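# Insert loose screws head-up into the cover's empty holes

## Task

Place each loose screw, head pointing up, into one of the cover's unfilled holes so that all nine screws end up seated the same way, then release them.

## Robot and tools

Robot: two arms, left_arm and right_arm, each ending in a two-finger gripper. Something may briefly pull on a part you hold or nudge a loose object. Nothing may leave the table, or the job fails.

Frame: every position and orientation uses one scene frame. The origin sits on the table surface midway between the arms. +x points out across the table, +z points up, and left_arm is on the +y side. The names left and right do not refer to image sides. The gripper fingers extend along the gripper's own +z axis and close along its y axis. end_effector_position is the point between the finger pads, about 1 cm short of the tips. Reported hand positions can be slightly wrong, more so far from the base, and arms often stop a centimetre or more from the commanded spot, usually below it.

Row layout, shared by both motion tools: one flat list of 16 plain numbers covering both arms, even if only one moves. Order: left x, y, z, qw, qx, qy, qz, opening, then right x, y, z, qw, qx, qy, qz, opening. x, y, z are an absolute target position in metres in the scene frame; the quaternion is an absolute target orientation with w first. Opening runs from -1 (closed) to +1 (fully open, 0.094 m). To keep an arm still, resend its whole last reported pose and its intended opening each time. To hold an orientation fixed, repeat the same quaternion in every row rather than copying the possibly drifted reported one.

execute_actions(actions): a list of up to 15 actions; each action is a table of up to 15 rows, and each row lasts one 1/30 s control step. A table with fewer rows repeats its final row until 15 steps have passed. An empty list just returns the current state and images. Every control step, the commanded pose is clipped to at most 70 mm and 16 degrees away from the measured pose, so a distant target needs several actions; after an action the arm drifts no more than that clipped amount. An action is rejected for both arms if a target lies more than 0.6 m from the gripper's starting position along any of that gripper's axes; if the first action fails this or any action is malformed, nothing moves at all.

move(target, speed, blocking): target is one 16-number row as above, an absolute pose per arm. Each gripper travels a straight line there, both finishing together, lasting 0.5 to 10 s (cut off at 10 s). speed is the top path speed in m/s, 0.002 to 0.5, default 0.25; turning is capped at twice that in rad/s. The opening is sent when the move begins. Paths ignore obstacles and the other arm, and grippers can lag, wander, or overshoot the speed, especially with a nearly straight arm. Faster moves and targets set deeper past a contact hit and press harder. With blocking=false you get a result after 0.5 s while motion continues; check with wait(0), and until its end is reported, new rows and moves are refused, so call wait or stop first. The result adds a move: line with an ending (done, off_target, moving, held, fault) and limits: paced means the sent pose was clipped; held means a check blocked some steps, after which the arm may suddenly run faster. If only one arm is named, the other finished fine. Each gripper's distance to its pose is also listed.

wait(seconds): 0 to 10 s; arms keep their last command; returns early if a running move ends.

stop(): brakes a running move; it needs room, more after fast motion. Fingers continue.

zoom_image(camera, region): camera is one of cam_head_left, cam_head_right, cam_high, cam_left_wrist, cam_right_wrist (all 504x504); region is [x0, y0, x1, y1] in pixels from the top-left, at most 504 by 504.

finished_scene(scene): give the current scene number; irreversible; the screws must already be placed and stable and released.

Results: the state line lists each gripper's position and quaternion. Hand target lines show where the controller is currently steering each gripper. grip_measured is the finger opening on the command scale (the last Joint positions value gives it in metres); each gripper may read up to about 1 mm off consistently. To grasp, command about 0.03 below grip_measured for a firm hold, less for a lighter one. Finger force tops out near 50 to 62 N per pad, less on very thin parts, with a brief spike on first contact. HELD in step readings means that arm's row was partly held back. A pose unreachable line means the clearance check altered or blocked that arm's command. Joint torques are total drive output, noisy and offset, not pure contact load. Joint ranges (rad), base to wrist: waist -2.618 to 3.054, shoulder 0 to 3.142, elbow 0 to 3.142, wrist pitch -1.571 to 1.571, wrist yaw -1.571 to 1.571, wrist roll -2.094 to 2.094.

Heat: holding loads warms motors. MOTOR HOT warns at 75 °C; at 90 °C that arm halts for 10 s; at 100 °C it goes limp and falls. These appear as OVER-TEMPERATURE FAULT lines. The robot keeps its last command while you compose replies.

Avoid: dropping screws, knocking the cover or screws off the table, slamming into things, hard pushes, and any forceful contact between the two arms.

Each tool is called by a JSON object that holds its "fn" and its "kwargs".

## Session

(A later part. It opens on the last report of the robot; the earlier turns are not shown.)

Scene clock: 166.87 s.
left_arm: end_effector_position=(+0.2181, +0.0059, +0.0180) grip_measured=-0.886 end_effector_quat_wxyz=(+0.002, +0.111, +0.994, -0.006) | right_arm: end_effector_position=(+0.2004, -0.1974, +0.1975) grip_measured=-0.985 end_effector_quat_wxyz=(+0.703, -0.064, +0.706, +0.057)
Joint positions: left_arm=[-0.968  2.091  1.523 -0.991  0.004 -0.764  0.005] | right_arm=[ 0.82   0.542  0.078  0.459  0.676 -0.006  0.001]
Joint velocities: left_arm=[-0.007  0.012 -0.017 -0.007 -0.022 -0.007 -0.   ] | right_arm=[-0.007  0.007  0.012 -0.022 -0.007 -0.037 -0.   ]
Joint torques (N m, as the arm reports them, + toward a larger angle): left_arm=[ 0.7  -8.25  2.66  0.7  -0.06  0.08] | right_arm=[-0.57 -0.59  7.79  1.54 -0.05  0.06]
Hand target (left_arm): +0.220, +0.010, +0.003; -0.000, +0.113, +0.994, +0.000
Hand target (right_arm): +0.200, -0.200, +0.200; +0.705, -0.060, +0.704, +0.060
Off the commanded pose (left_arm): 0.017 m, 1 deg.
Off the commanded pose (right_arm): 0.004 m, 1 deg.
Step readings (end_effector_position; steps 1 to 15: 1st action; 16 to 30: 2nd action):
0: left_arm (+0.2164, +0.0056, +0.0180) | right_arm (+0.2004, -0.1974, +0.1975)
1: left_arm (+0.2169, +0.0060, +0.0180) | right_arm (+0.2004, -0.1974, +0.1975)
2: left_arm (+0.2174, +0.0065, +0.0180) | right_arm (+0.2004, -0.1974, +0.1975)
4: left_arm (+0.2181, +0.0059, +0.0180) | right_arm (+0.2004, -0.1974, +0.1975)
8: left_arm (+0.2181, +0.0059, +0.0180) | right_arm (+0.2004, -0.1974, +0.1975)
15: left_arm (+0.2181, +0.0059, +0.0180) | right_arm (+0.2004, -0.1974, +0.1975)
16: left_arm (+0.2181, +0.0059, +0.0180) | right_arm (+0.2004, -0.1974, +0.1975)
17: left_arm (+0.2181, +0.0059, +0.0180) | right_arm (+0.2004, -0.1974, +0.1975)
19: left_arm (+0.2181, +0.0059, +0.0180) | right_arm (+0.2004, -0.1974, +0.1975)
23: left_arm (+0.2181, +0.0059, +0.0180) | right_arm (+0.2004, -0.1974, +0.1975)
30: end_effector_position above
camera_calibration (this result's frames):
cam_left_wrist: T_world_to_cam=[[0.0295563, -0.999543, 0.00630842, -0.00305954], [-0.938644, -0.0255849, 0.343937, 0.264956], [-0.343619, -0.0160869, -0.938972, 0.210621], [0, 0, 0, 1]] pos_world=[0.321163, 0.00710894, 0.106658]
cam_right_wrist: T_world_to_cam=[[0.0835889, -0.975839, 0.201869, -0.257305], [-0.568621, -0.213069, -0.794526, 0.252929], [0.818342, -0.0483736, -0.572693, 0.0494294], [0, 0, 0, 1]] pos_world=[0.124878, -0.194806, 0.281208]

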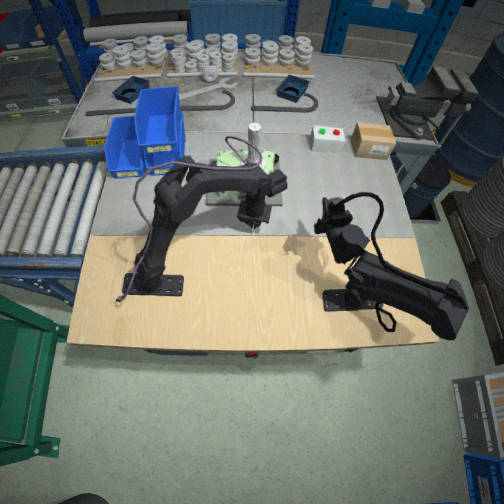

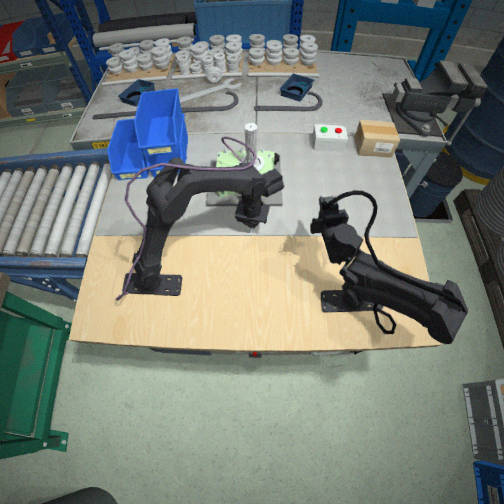

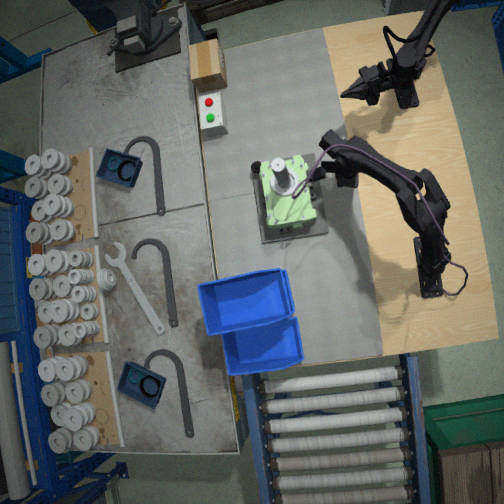

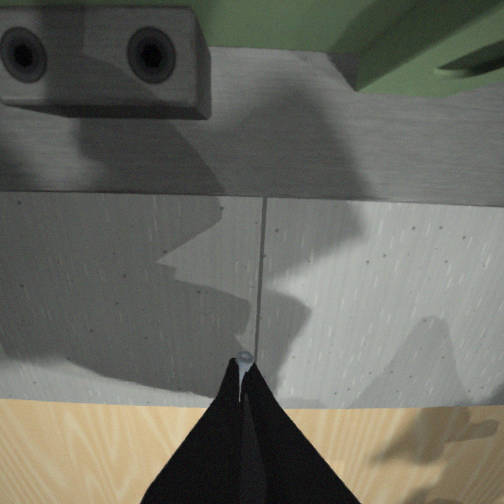

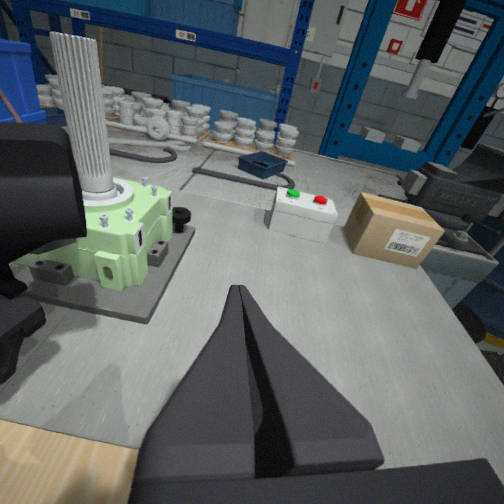

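{"fn": "move", "kwargs": {"target": [0.22,0.05,0.15,0,0.113,0.994,0,-1,0.2,-0.2,0.2,0.704,-0.06,0.704,0.06,-1], "speed": 0.15}}

{"fn": "move", "kwargs": {"target": [0.3,0.22,0.18,0.674,0.213,0.674,-0.213,-1,0.2,-0.2,0.2,0.704,-0.06,0.704,0.06,-1]}}

{"fn": "move", "kwargs": {"target": [0.378,0.14,0.16,0.542,0.455,0.542,-0.455,-1,0.2516,0.0494,0.1756,0.712,-0.046,0.696,0.075,-1], "speed": 0.15}}

{"fn": "zoom_image", "kwargs": {"camera": "cam_right_wrist", "region": [110,170,230,270]}}

Scene clock: 168.63 s.
left_arm: end_effector_position=(+0.2154, +0.0488, +0.1389) grip_measured=-0.886 end_effector_quat_wxyz=(-0.009, +0.112, +0.994, +0.007) | right_arm: end_effector_position=(+0.2004, -0.1974, +0.1976) grip_measured=-0.985 end_effector_quat_wxyz=(+0.703, -0.064, +0.706, +0.058)
Joint positions: left_arm=[-0.908  1.921  1.763 -1.436  0.004 -0.701  0.005] | right_arm=[ 0.82   0.542  0.078  0.459  0.676 -0.006  0.001]
Joint velocities: left_arm=[ 0.012 -0.002 -0.002  0.022  0.022 -0.022  0.   ] | right_arm=[ 0.002  0.007  0.002 -0.066  0.022 -0.051 -0.001]
Joint torques (N m, as the arm reports them, + toward a larger angle): left_arm=[ 0.91 -9.75  7.1   0.08 -0.07  0.07] | right_arm=[-0.59 -0.64  7.78  1.53 -0.06  0.06]
Hand target (left_arm): +0.220, +0.050, +0.149; -0.000, +0.113, +0.994, +0.000
Hand target (right_arm): +0.200, -0.200, +0.200; +0.705, -0.060, +0.704, +0.060
Off the commanded pose (left_arm): 0.012 m, 1 deg.
Off the commanded pose (right_arm): 0.004 m, 1 deg.
move: off_target (left_arm)
camera_calibration (this result's frames):
cam_left_wrist: T_world_to_cam=[[0.0263433, -0.999414, -0.0218603, 0.0437708], [-0.931696, -0.0324717, 0.361786, 0.218299], [-0.362283, 0.0108365, -0.932005, 0.325668], [0, 0, 0, 1]] pos_world=[0.320219, 0.0473046, 0.225503]
cam_right_wrist: T_world_to_cam=[[0.0835381, -0.975897, 0.201611, -0.257271], [-0.56842, -0.212842, -0.794731, 0.253038], [0.818486, -0.0482097, -0.5725, 0.0494403], [0, 0, 0, 1]] pos_world=[0.124857, -0.194829, 0.28127]

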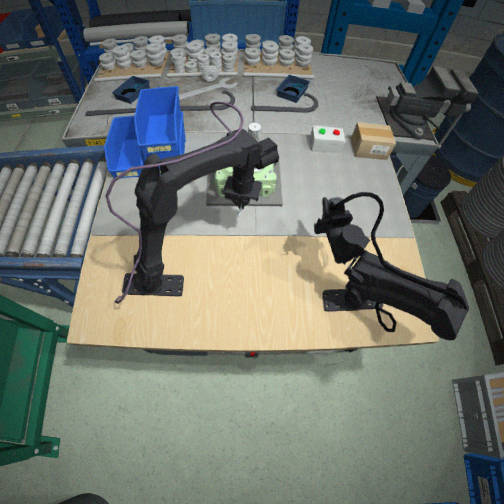

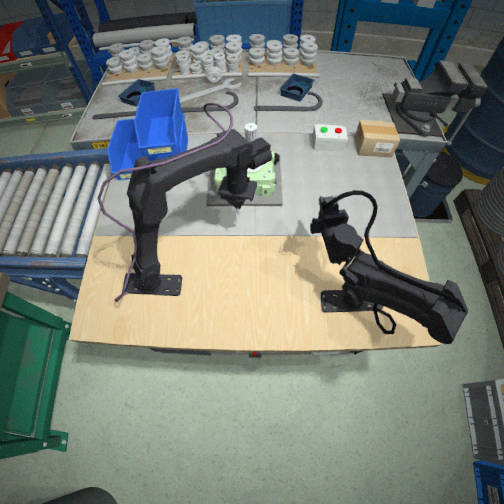

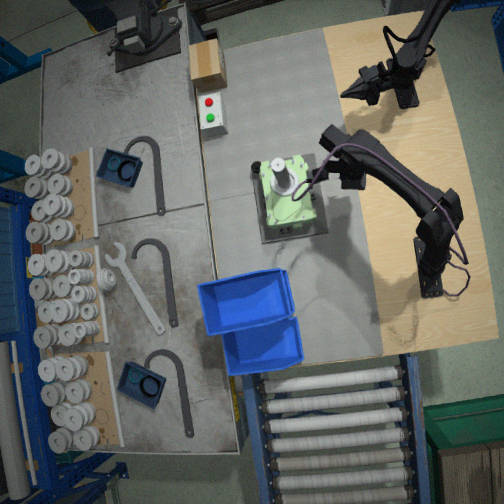

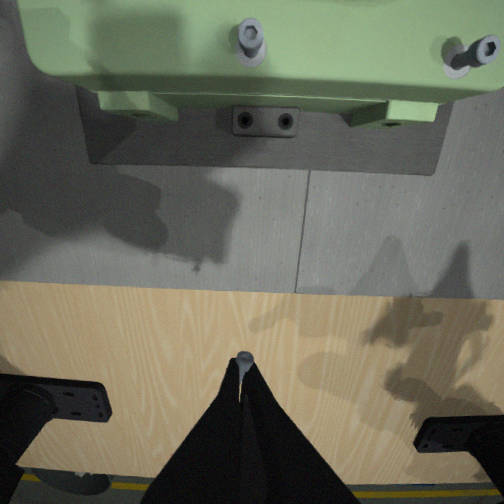

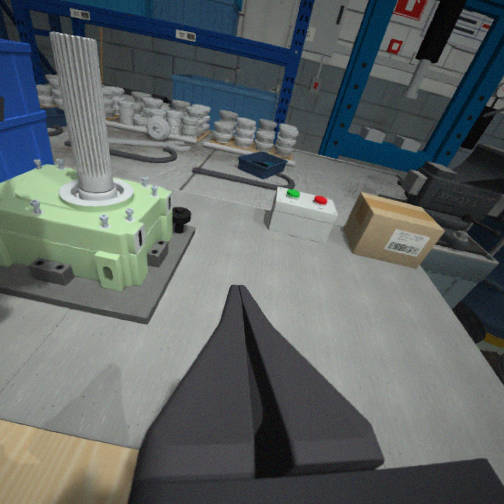

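Scene clock: 172.83 s.
left_arm: end_effector_position=(+0.3010, +0.2171, +0.1868) grip_measured=-0.886 end_effector_quat_wxyz=(+0.681, +0.214, +0.669, -0.206) | right_arm: end_effector_position=(+0.2004, -0.1974, +0.1975) grip_measured=-0.985 end_effector_quat_wxyz=(+0.703, -0.064, +0.706, +0.057)
Joint positions: left_arm=[-0.086  1.077  0.111  0.98   0.499  0.009  0.005] | right_arm=[ 0.82   0.542  0.078  0.459  0.676 -0.006  0.001]
Joint velocities: left_arm=[-0.022  0.007 -0.007  0.037  0.022  0.022  0.   ] | right_arm=[ 0.007 -0.007 -0.007 -0.007  0.022 -0.037  0.001]
Joint torques (N m, as the arm reports them, + toward a larger angle): left_arm=[ 1.05 -0.99  4.02  2.02  0.12 -0.1 ] | right_arm=[-0.58 -0.63  7.79  1.53 -0.05  0.05]
Hand target (left_arm): +0.299, +0.219, +0.179; +0.674, +0.210, +0.676, -0.211
Hand target (right_arm): +0.200, -0.200, +0.200; +0.705, -0.060, +0.704, +0.060
Off the commanded pose (left_arm): 0.007 m, 1 deg.
Off the commanded pose (right_arm): 0.004 m, 1 deg.
move: done
camera_calibration (this result's frames):
cam_left_wrist: T_world_to_cam=[[-0.549768, -0.802081, 0.233283, 0.293616], [-0.401324, 0.00869282, -0.915895, 0.356274], [0.732594, -0.597151, -0.326673, 0.0888411], [0, 0, 0, 1]] pos_world=[0.239317, 0.285458, 0.286836]
cam_right_wrist: T_world_to_cam=[[0.0835889, -0.975839, 0.201869, -0.257305], [-0.568621, -0.213069, -0.794526, 0.252929], [0.818342, -0.0483736, -0.572693, 0.0494294], [0, 0, 0, 1]] pos_world=[0.124878, -0.194806, 0.281208]

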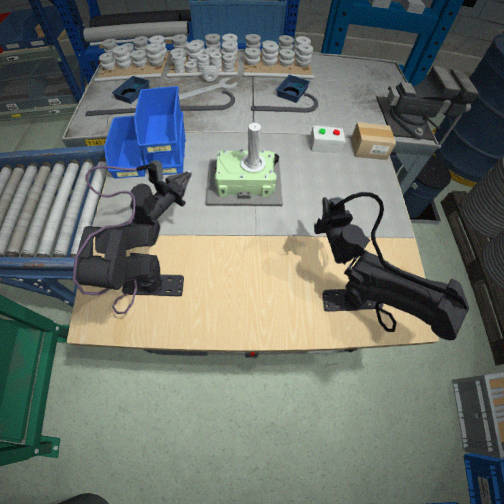

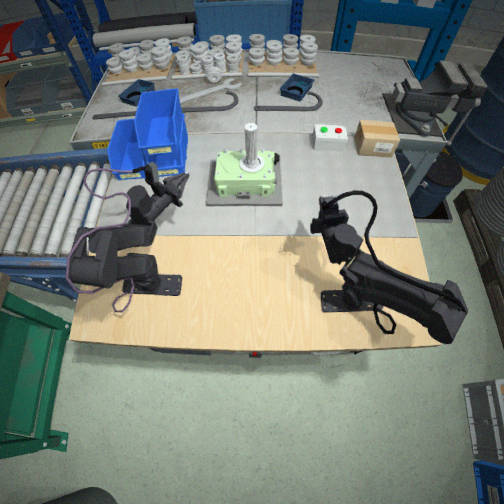

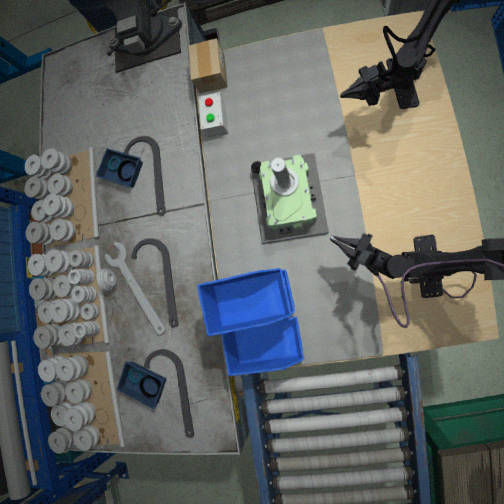

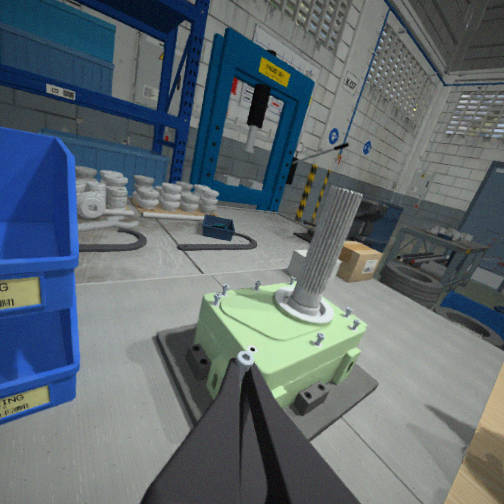

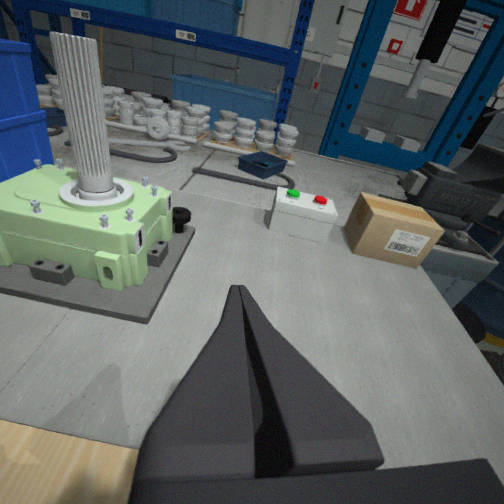

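Scene clock: 175.97 s.
left_arm: end_effector_position=(+0.3768, +0.1438, +0.1614) grip_measured=-0.886 end_effector_quat_wxyz=(+0.551, +0.451, +0.543, -0.445) | right_arm: end_effector_position=(+0.2540, +0.0424, +0.1810) grip_measured=-0.985 end_effector_quat_wxyz=(+0.715, -0.038, +0.693, +0.083)
Joint positions: left_arm=[-0.028  1.961  0.787  1.188  1.325  0.001  0.005] | right_arm=[ 1.169  1.946  0.823  1.194  1.026 -0.     0.001]
Joint velocities: left_arm=[ 0.012 -0.007 -0.007 -0.051  0.007 -0.066  0.001] | right_arm=[-0.002 -0.007 -0.002 -0.022  0.007 -0.007  0.001]
Joint torques (N m, as the arm reports them, + toward a larger angle): left_arm=[-0.97 -7.18  6.11  1.24  0.13 -0.09] | right_arm=[ 0.55 -8.37  7.17  1.35  0.02 -0.07]
Hand target (left_arm): +0.378, +0.139, +0.162; +0.542, +0.454, +0.541, -0.455
Hand target (right_arm): +0.253, +0.048, +0.176; +0.712, -0.046, +0.696, +0.075
Off the commanded pose (left_arm): 0.004 m, 2 deg.
Off the commanded pose (right_arm): 0.009 m, 1 deg.
move: done
camera_calibration (this result's frames):
cam_left_wrist: T_world_to_cam=[[-0.951778, -0.197092, 0.235103, 0.346662], [-0.286005, 0.292774, -0.912406, 0.279134], [0.110996, -0.935649, -0.335025, 0.265487], [0, 0, 0, 1]] pos_world=[0.380311, 0.235003, 0.262127]
cam_right_wrist: T_world_to_cam=[[0.0777155, -0.988482, 0.129862, -0.00935301], [-0.545566, -0.151188, -0.824318, 0.318265], [0.834457, -0.00678614, -0.551032, -0.00213069], [0, 0, 0, 1]] pos_world=[0.176139, 0.0388581, 0.262392]

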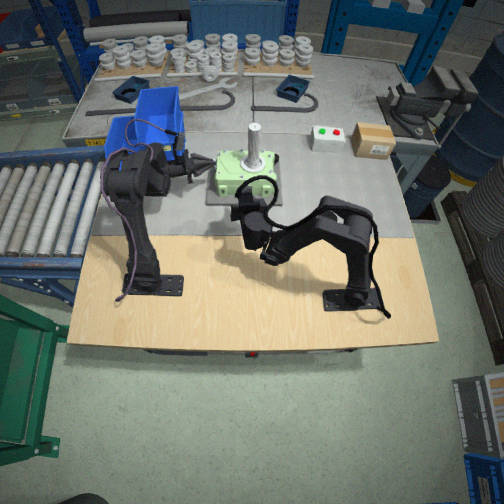

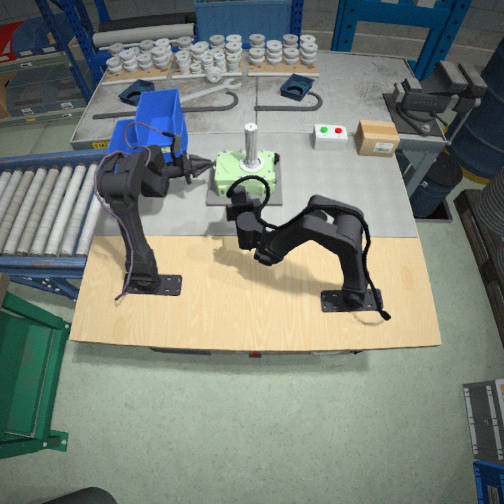

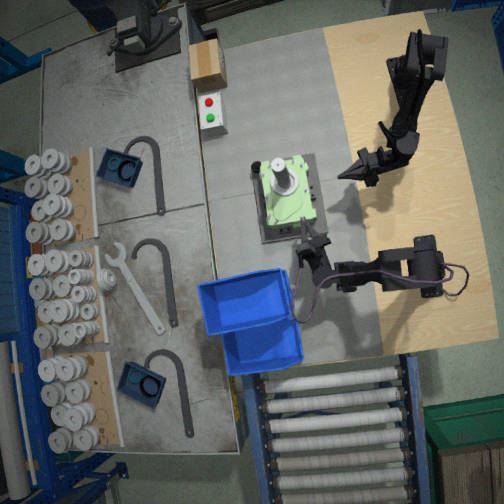

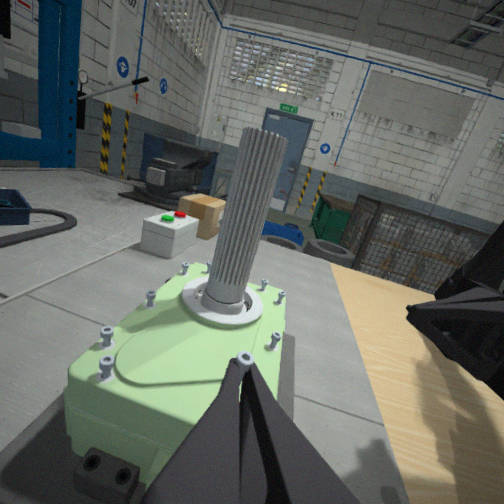

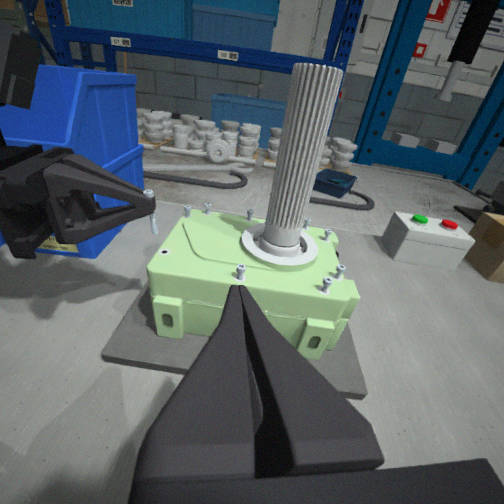

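Region (110, 170, 230, 270) of cam_right_wrist's 504x504 image, scaled by 4.200, with more detail than that image has.

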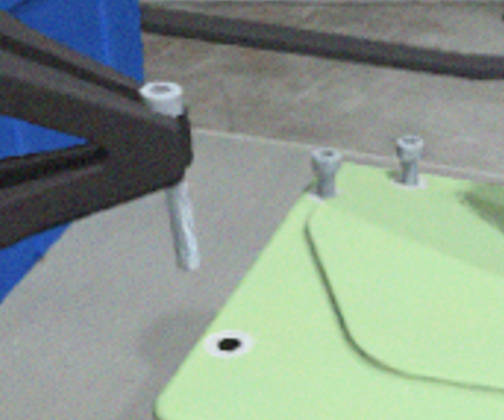

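{"fn": "move", "kwargs": {"target": [0.376,0.132,0.15,0.542,0.455,0.542,-0.455,-1,0.2516,0.0494,0.1756,0.712,-0.046,0.696,0.075,-1], "speed": 0.03}}

{"fn": "zoom_image", "kwargs": {"camera": "cam_right_wrist", "region": [110,170,230,270]}}

Scene clock: 176.90 s.
left_arm: end_effector_position=(+0.3739, +0.1360, +0.1501) grip_measured=-0.886 end_effector_quat_wxyz=(+0.539, +0.452, +0.546, -0.456) | right_arm: end_effector_position=(+0.2525, +0.0428, +0.1809) grip_measured=-0.985 end_effector_quat_wxyz=(+0.715, -0.038, +0.693, +0.082)
Joint positions: left_arm=[-0.049  1.994  0.787  1.195  1.327  0.001  0.005] | right_arm=[ 1.174  1.946  0.823  1.194  1.032 -0.002  0.001]
Joint velocities: left_arm=[ 0.027 -0.007 -0.012  0.022 -0.022 -0.081 -0.   ] | right_arm=[ 0.007 -0.017 -0.002  0.051 -0.037  0.066  0.001]
Joint torques (N m, as the arm reports them, + toward a larger angle): left_arm=[-0.93 -7.26  4.98  1.52 -0.09 -0.02] | right_arm=[ 0.71 -8.25  7.22  1.34  0.02 -0.05]
Hand target (left_arm): +0.376, +0.132, +0.150; +0.542, +0.455, +0.542, -0.454
Hand target (right_arm): +0.252, +0.049, +0.176; +0.712, -0.046, +0.696, +0.075
Off the commanded pose (left_arm): 0.005 m, 1 deg.
Off the commanded pose (right_arm): 0.008 m, 1 deg.
move: done
camera_calibration (this result's frames):
cam_left_wrist: T_world_to_cam=[[-0.949537, -0.176776, 0.259095, 0.337744], [-0.302739, 0.300486, -0.904465, 0.274342], [0.0820337, -0.937261, -0.33884, 0.266357], [0, 0, 0, 1]] pos_world=[0.381904, 0.226916, 0.250877]
cam_right_wrist: T_world_to_cam=[[0.0765855, -0.988446, 0.130805, -0.00869357], [-0.545917, -0.151349, -0.824056, 0.317465], [0.834332, -0.00829785, -0.5512, -0.000727788], [0, 0, 0, 1]] pos_world=[0.174583, 0.0394488, 0.262345]

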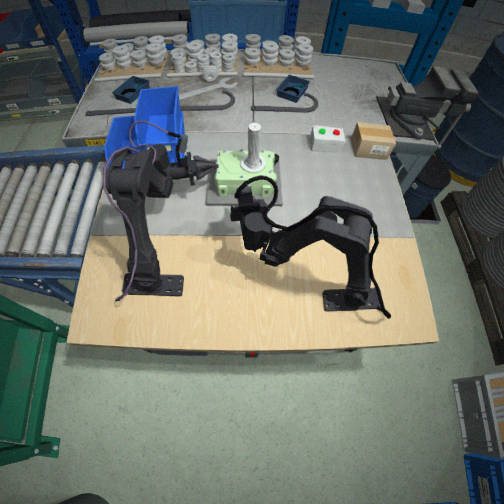

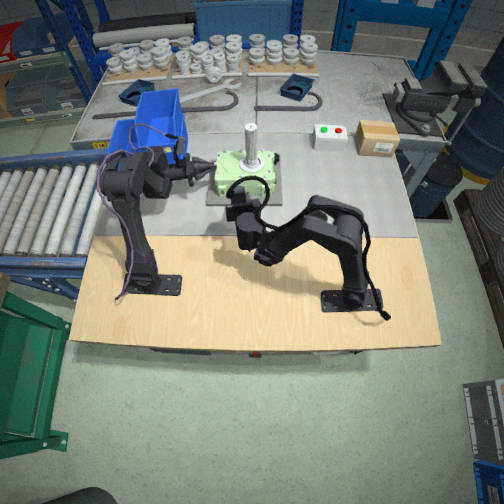

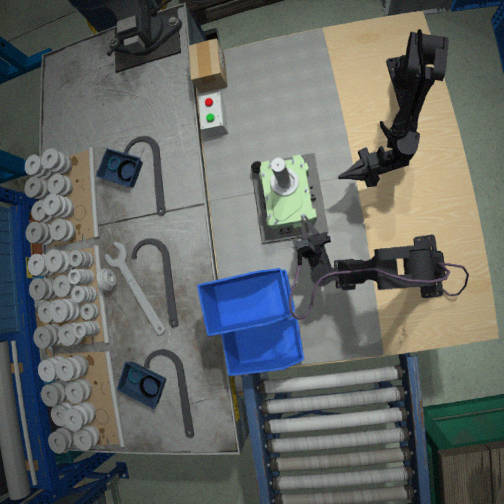

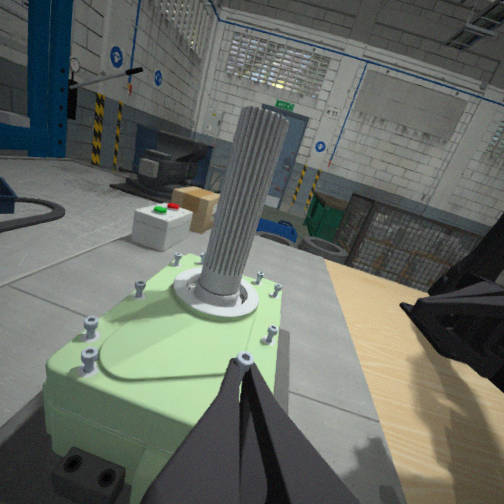

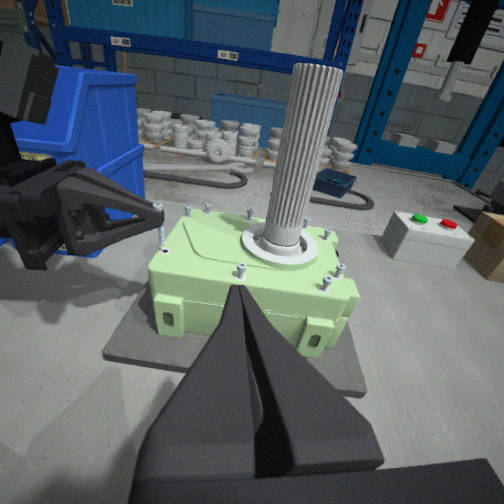

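Region (110, 170, 230, 270) of cam_right_wrist's 504x504 image, scaled by 4.200, with more detail than that image has.

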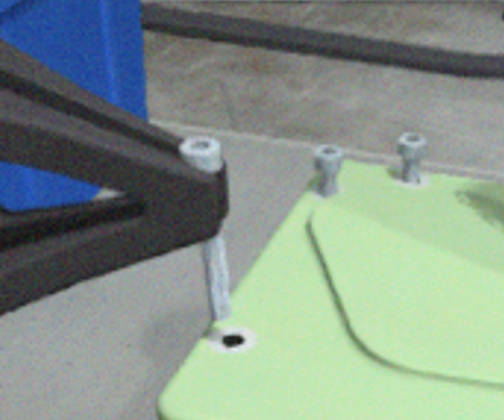

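{"fn": "move", "kwargs": {"target": [0.376,0.130,0.14,0.542,0.455,0.542,-0.455,-1,0.2516,0.0494,0.1756,0.712,-0.046,0.696,0.075,-1], "speed": 0.02}}

{"fn": "zoom_image", "kwargs": {"camera": "cam_right_wrist", "region": [110,170,230,270]}}

Scene clock: 177.87 s.
left_arm: end_effector_position=(+0.3743, +0.1343, +0.1426) grip_measured=-0.886 end_effector_quat_wxyz=(+0.541, +0.454, +0.542, -0.455) | right_arm: end_effector_position=(+0.2525, +0.0427, +0.1810) grip_measured=-0.985 end_effector_quat_wxyz=(+0.715, -0.038, +0.693, +0.082)
Joint positions: left_arm=[-0.053  2.028  0.787  1.238  1.325  0.001  0.005] | right_arm=[ 1.174  1.946  0.823  1.194  1.033 -0.002  0.001]
Joint velocities: left_arm=[-0.002  0.012 -0.007 -0.022 -0.037  0.081 -0.001] | right_arm=[ 0.002 -0.002  0.002 -0.007 -0.066  0.081  0.001]
Joint torques (N m, as the arm reports them, + toward a larger angle): left_arm=[-1.05 -7.07  4.55  1.56 -0.14 -0.02] | right_arm=[ 0.58 -8.26  7.18  1.33  0.03 -0.06]
Hand target (left_arm): +0.376, +0.130, +0.140; +0.541, +0.455, +0.542, -0.455
Hand target (right_arm): +0.251, +0.049, +0.176; +0.712, -0.046, +0.696, +0.075
Off the commanded pose (left_arm): 0.005 m, 0 deg.
Off the commanded pose (right_arm): 0.009 m, 1 deg.
move: done
camera_calibration (this result's frames):
cam_left_wrist: T_world_to_cam=[[-0.952237, -0.174087, 0.250874, 0.34161], [-0.294006, 0.300748, -0.907255, 0.265233], [0.082491, -0.93768, -0.337566, 0.261856], [0, 0, 0, 1]] pos_world=[0.381673, 0.225239, 0.243326]
cam_right_wrist: T_world_to_cam=[[0.0758219, -0.988553, 0.13044, -0.00857505], [-0.54596, -0.150624, -0.82416, 0.317499], [0.834373, -0.00872591, -0.551131, -0.000722244], [0, 0, 0, 1]] pos_world=[0.174595, 0.0393397, 0.262391]

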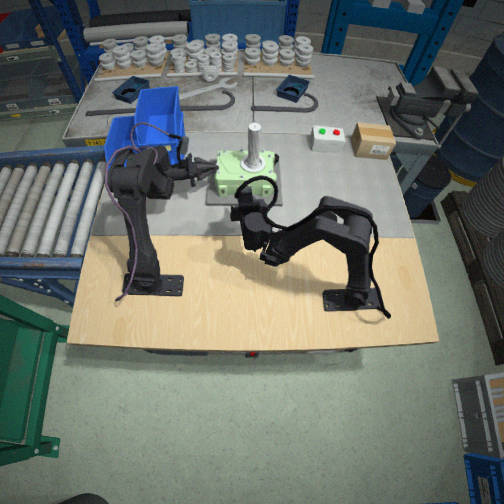

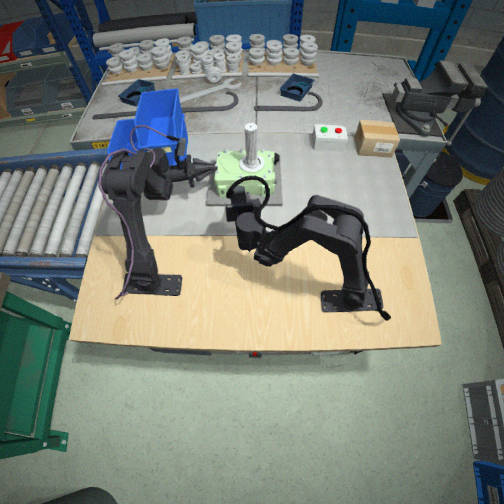

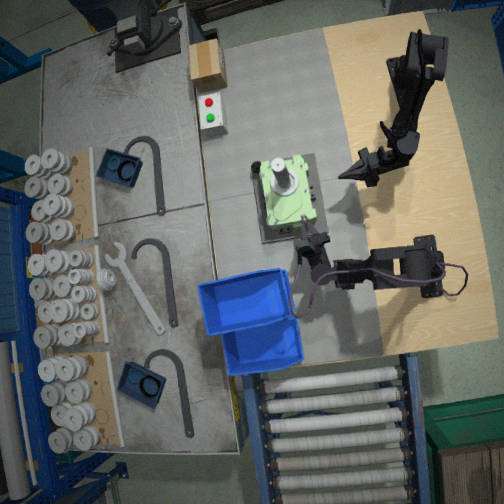

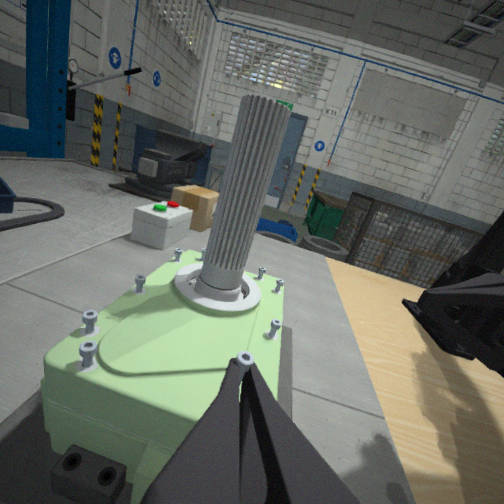

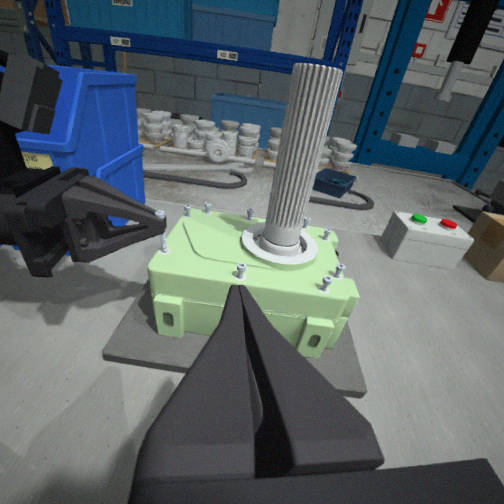

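Region (110, 170, 230, 270) of cam_right_wrist's 504x504 image, scaled by 4.200, with more detail than that image has.

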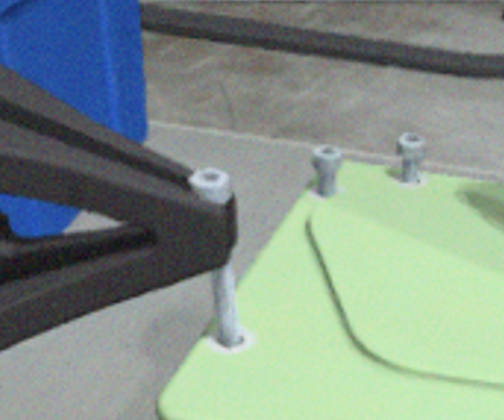

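{"fn": "move", "kwargs": {"target": [0.376,0.130,0.13,0.542,0.455,0.542,-0.455,-1,0.2516,0.0494,0.1756,0.712,-0.046,0.696,0.075,-1], "speed": 0.02}}

{"fn": "zoom_image", "kwargs": {"camera": "cam_right_wrist", "region": [110,170,230,270]}}

Scene clock: 178.83 s.
left_arm: end_effector_position=(+0.3753, +0.1343, +0.1323) grip_measured=-0.886 end_effector_quat_wxyz=(+0.541, +0.453, +0.544, -0.455) | right_arm: end_effector_position=(+0.2525, +0.0427, +0.1810) grip_measured=-0.985 end_effector_quat_wxyz=(+0.715, -0.038, +0.693, +0.082)
Joint positions: left_arm=[-0.053  2.068  0.787  1.275  1.323  0.001  0.005] | right_arm=[ 1.174  1.946  0.823  1.194  1.033 -0.002  0.001]
Joint velocities: left_arm=[ 0.002  0.027  0.012  0.007 -0.081 -0.022  0.001] | right_arm=[ 0.012 -0.012 -0.017  0.037  0.037 -0.037 -0.   ]
Joint torques (N m, as the arm reports them, + toward a larger angle): left_arm=[-1.05 -7.4   4.17  1.55 -0.11 -0.01] | right_arm=[ 0.58 -8.25  7.2   1.33  0.03 -0.06]
Hand target (left_arm): +0.376, +0.130, +0.130; +0.541, +0.455, +0.542, -0.455
Hand target (right_arm): +0.251, +0.049, +0.176; +0.712, -0.046, +0.696, +0.075
Off the commanded pose (left_arm): 0.005 m, 0 deg.
Off the commanded pose (right_arm): 0.009 m, 1 deg.
move: done
camera_calibration (this result's frames):
cam_left_wrist: T_world_to_cam=[[-0.951299, -0.175589, 0.253374, 0.344676], [-0.296879, 0.300477, -0.906408, 0.257243], [0.0830221, -0.937487, -0.337972, 0.258135], [0, 0, 0, 1]] pos_world=[0.382829, 0.225224, 0.233078]
cam_right_wrist: T_world_to_cam=[[0.0758219, -0.988553, 0.13044, -0.00857505], [-0.54596, -0.150624, -0.82416, 0.317499], [0.834373, -0.00872591, -0.551131, -0.000722244], [0, 0, 0, 1]] pos_world=[0.174595, 0.0393397, 0.262391]

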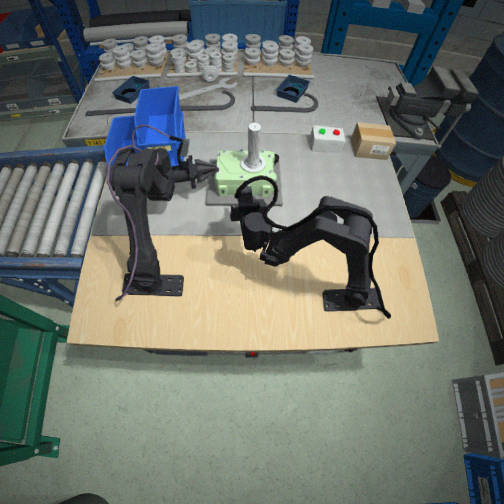

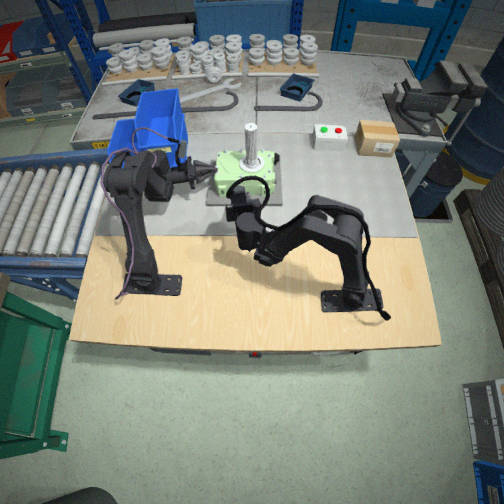

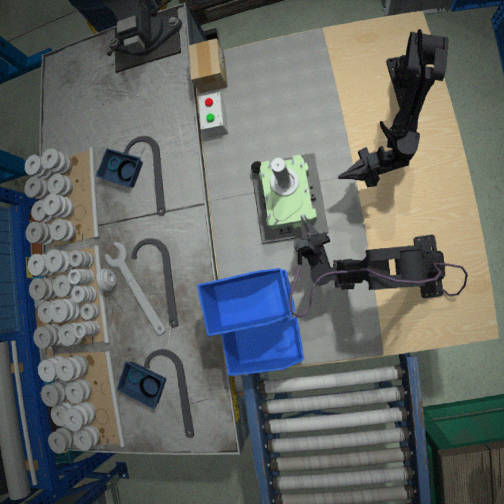

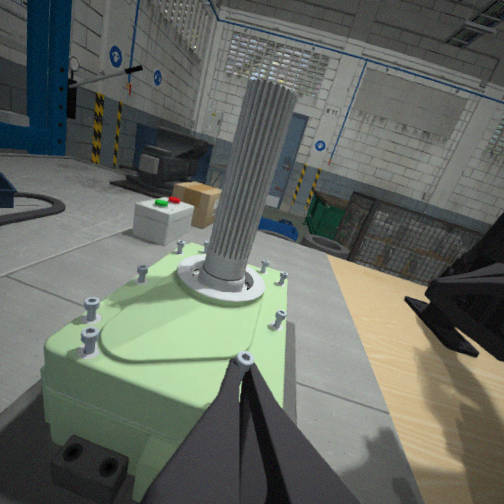

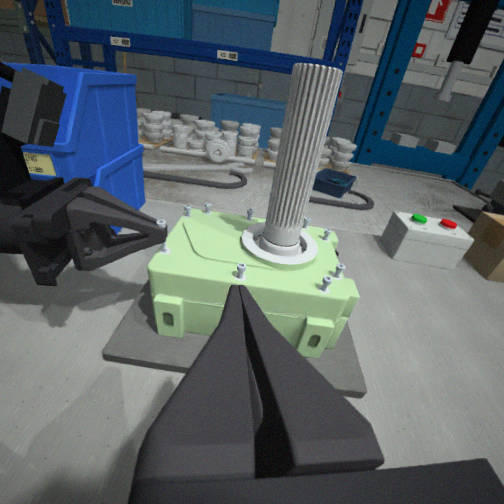

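Region (110, 170, 230, 270) of cam_right_wrist's 504x504 image, scaled by 4.200, with more detail than that image has.

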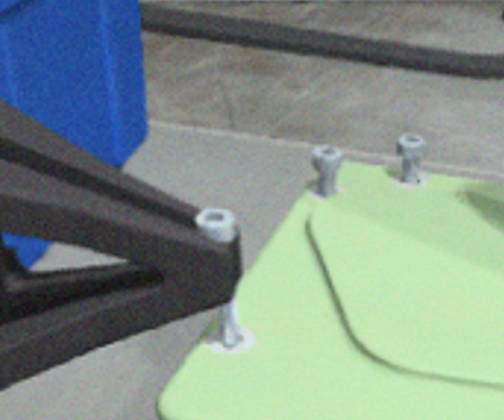

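{"fn": "execute_actions", "kwargs": {"actions": [[[0.376,0.130,0.13,0.542,0.455,0.542,-0.455,-0.6,0.2516,0.0494,0.1756,0.712,-0.046,0.696,0.075,-1]],[[0.376,0.130,0.13,0.542,0.455,0.542,-0.455,-0.5,0.2516,0.0494,0.1756,0.712,-0.046,0.696,0.075,-1]]]}}

{"fn": "move", "kwargs": {"target": [0.37,0.17,0.16,0.542,0.455,0.542,-0.455,-0.5,0.2516,0.0494,0.1756,0.712,-0.046,0.696,0.075,-1], "speed": 0.06}}

{"fn": "zoom_image", "kwargs": {"camera": "cam_right_wrist", "region": [110,170,370,300]}}

Scene clock: 180.00 s.
left_arm: end_effector_position=(+0.3753, +0.1343, +0.1331) grip_measured=-0.502 end_effector_quat_wxyz=(+0.542, +0.454, +0.542, -0.454) | right_arm: end_effector_position=(+0.2525, +0.0427, +0.1810) grip_measured=-0.985 end_effector_quat_wxyz=(+0.715, -0.038, +0.693, +0.082)
Joint positions: left_arm=[-0.053  2.068  0.787  1.281  1.323  0.001  0.023] | right_arm=[ 1.174  1.946  0.823  1.194  1.033 -0.002  0.001]
Joint velocities: left_arm=[ 0.007  0.002 -0.002 -0.022 -0.066 -0.081  0.   ] | right_arm=[-0.017  0.012  0.012 -0.022 -0.007 -0.022 -0.   ]
Joint torques (N m, as the arm reports them, + toward a larger angle): left_arm=[-1.03 -7.37  4.16  1.52 -0.12 -0.02] | right_arm=[ 0.58 -8.25  7.22  1.33  0.03 -0.06]
Hand target (left_arm): +0.376, +0.130, +0.130; +0.541, +0.455, +0.542, -0.455
Hand target (right_arm): +0.251, +0.049, +0.176; +0.712, -0.046, +0.696, +0.075
Off the commanded pose (left_arm): 0.005 m, 0 deg.
Off the commanded pose (right_arm): 0.009 m, 1 deg.
Step readings (end_effector_position; steps 1 to 15: 1st action; 16 to 30: 2nd action):
0: left_arm (+0.3753, +0.1343, +0.1326) | right_arm (+0.2525, +0.0427, +0.1810)
1: left_arm (+0.3753, +0.1343, +0.1327) | right_arm (+0.2525, +0.0427, +0.1810)
2: left_arm (+0.3753, +0.1343, +0.1327) | right_arm (+0.2525, +0.0427, +0.1810)
4: left_arm (+0.3753, +0.1343, +0.1328) | right_arm (+0.2525, +0.0427, +0.1810)
8: left_arm (+0.3753, +0.1343, +0.1330) | right_arm (+0.2525, +0.0427, +0.1810)
15: left_arm (+0.3753, +0.1343, +0.1331) | right_arm (+0.2525, +0.0427, +0.1810)
16: left_arm (+0.3753, +0.1343, +0.1331) | right_arm (+0.2525, +0.0427, +0.1810)
17: left_arm (+0.3753, +0.1343, +0.1331) | right_arm (+0.2525, +0.0427, +0.1810)
19: left_arm (+0.3753, +0.1343, +0.1331) | right_arm (+0.2525, +0.0427, +0.1810)
23: left_arm (+0.3753, +0.1343, +0.1331) | right_arm (+0.2525, +0.0427, +0.1810)
30: end_effector_position above
camera_calibration (this result's frames):
cam_left_wrist: T_world_to_cam=[[-0.952918, -0.175473, 0.247297, 0.345892], [-0.29101, 0.300057, -0.908449, 0.25604], [0.0852052, -0.937643, -0.336995, 0.257456], [0, 0, 0, 1]] pos_world=[0.382181, 0.22527, 0.233822]
cam_right_wrist: T_world_to_cam=[[0.0758219, -0.988553, 0.13044, -0.00857505], [-0.54596, -0.150624, -0.82416, 0.317499], [0.834373, -0.00872591, -0.551131, -0.000722244], [0, 0, 0, 1]] pos_world=[0.174595, 0.0393397, 0.262391]

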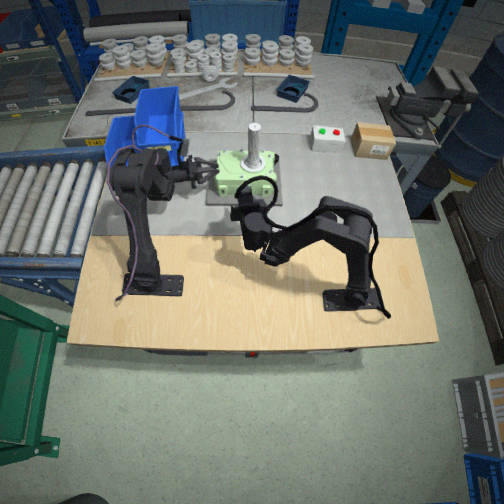

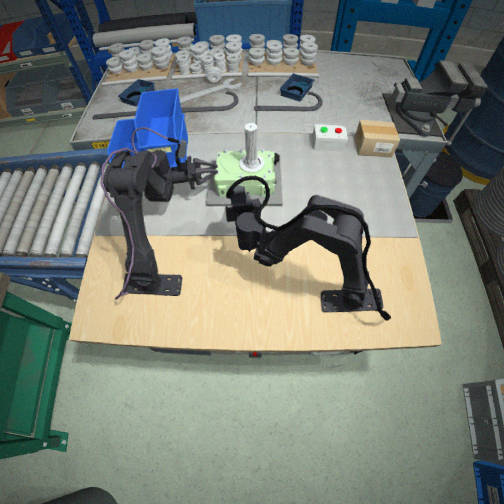

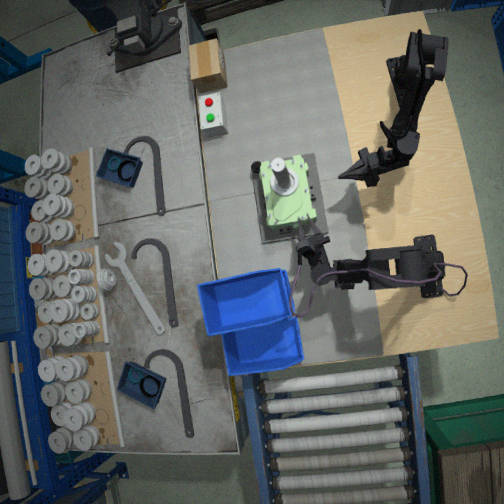

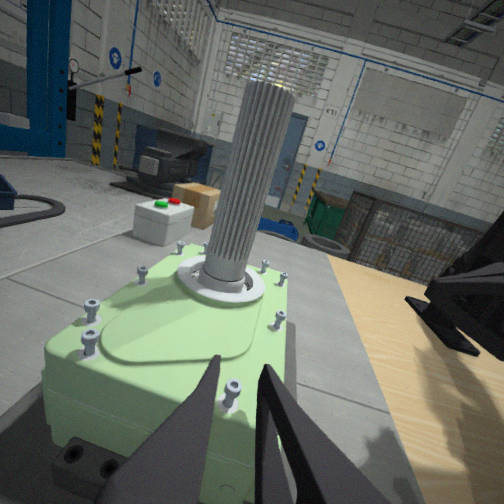

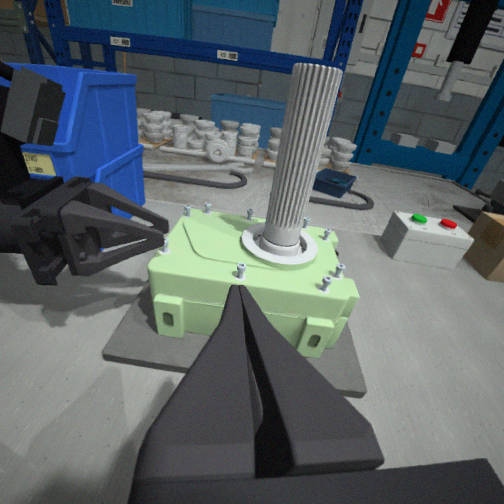

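Scene clock: 181.27 s.
left_arm: end_effector_position=(+0.3739, +0.1668, +0.1573) grip_measured=-0.502 end_effector_quat_wxyz=(+0.547, +0.457, +0.537, -0.451) | right_arm: end_effector_position=(+0.2525, +0.0427, +0.1810) grip_measured=-0.985 end_effector_quat_wxyz=(+0.715, -0.038, +0.693, +0.082)
Joint positions: left_arm=[ 0.041  1.985  0.787  1.232  1.417 -0.017  0.023] | right_arm=[ 1.174  1.946  0.823  1.194  1.033 -0.002  0.001]
Joint velocities: left_arm=[ 0.017  0.002 -0.002 -0.11   0.022 -0.007 -0.   ] | right_arm=[-0.007  0.002 -0.007  0.022 -0.007 -0.022  0.   ]
Joint torques (N m, as the arm reports them, + toward a larger angle): left_arm=[ 0.81 -9.7   3.13  1.16  0.11 -0.05] | right_arm=[ 0.6  -8.26  7.18  1.33  0.03 -0.07]
Hand target (left_arm): +0.370, +0.170, +0.160; +0.542, +0.454, +0.541, -0.455
Hand target (right_arm): +0.251, +0.049, +0.176; +0.712, -0.046, +0.696, +0.075
Off the commanded pose (left_arm): 0.006 m, 1 deg.
Off the commanded pose (right_arm): 0.009 m, 1 deg.
move: done
camera_calibration (this result's frames):
cam_left_wrist: T_world_to_cam=[[-0.956503, -0.175193, 0.23326, 0.347785], [-0.277299, 0.297695, -0.913501, 0.264009], [0.0905986, -0.938448, -0.333327, 0.293729], [0, 0, 0, 1]] pos_world=[0.379255, 0.257985, 0.257956]
cam_right_wrist: T_world_to_cam=[[0.0758039, -0.988599, 0.130099, -0.00851867], [-0.545847, -0.150331, -0.824289, 0.31753], [0.834449, -0.00852981, -0.551019, -0.000734766], [0, 0, 0, 1]] pos_world=[0.174582, 0.0393067, 0.26244]

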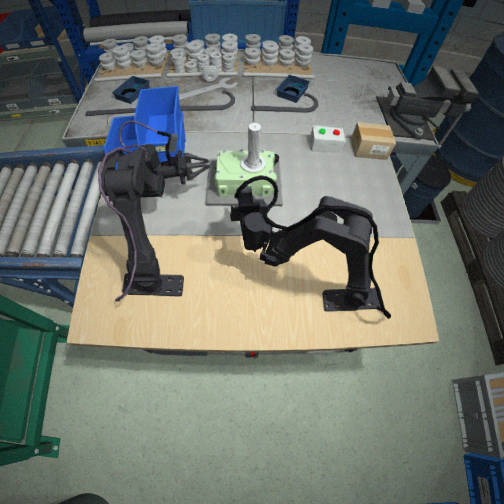

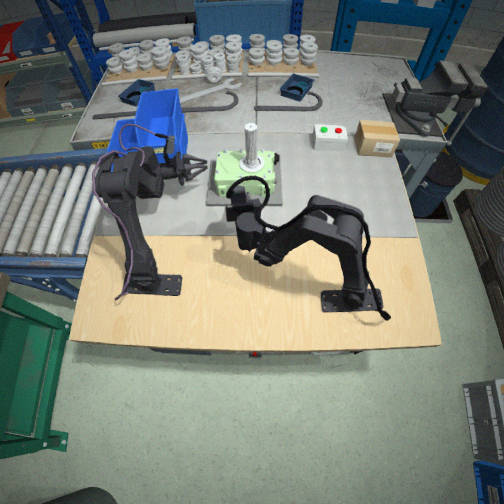

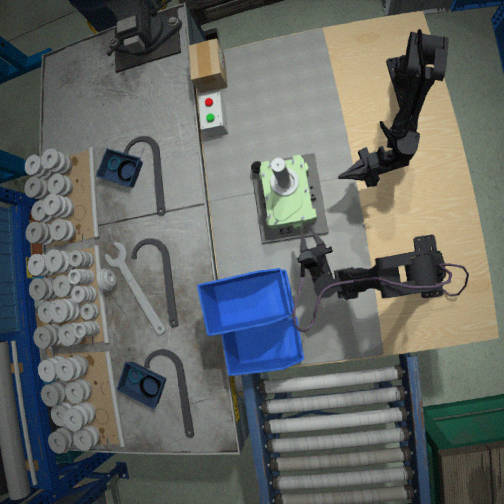

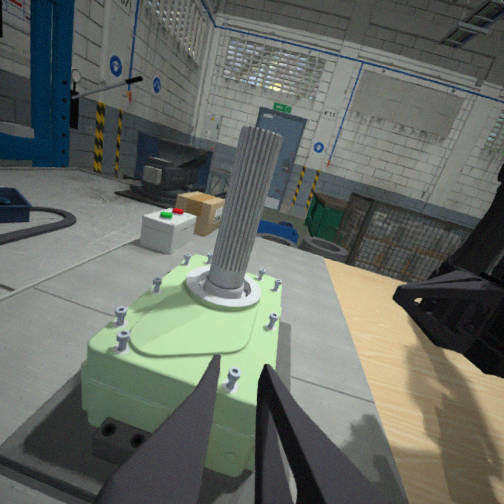

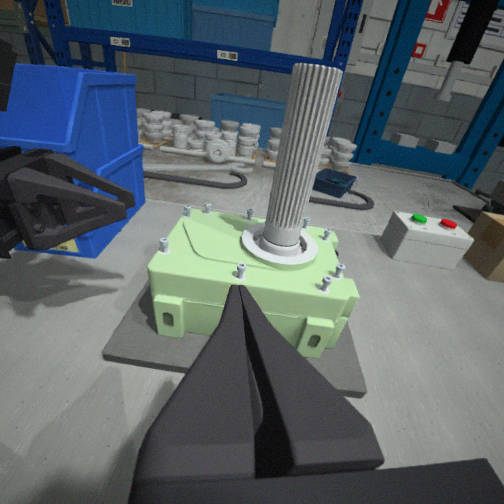

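Region (110, 170, 370, 300) of cam_right_wrist's 504x504 image, scaled by 1.938, with more detail than that image has.

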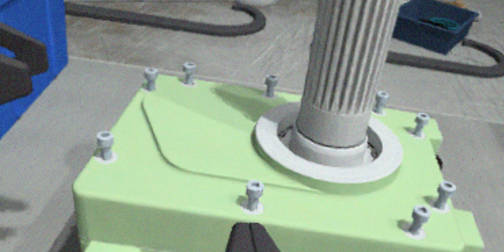

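{"fn": "finished_scene", "kwargs": {"scene": 2}}

The scene is finished: the task was done.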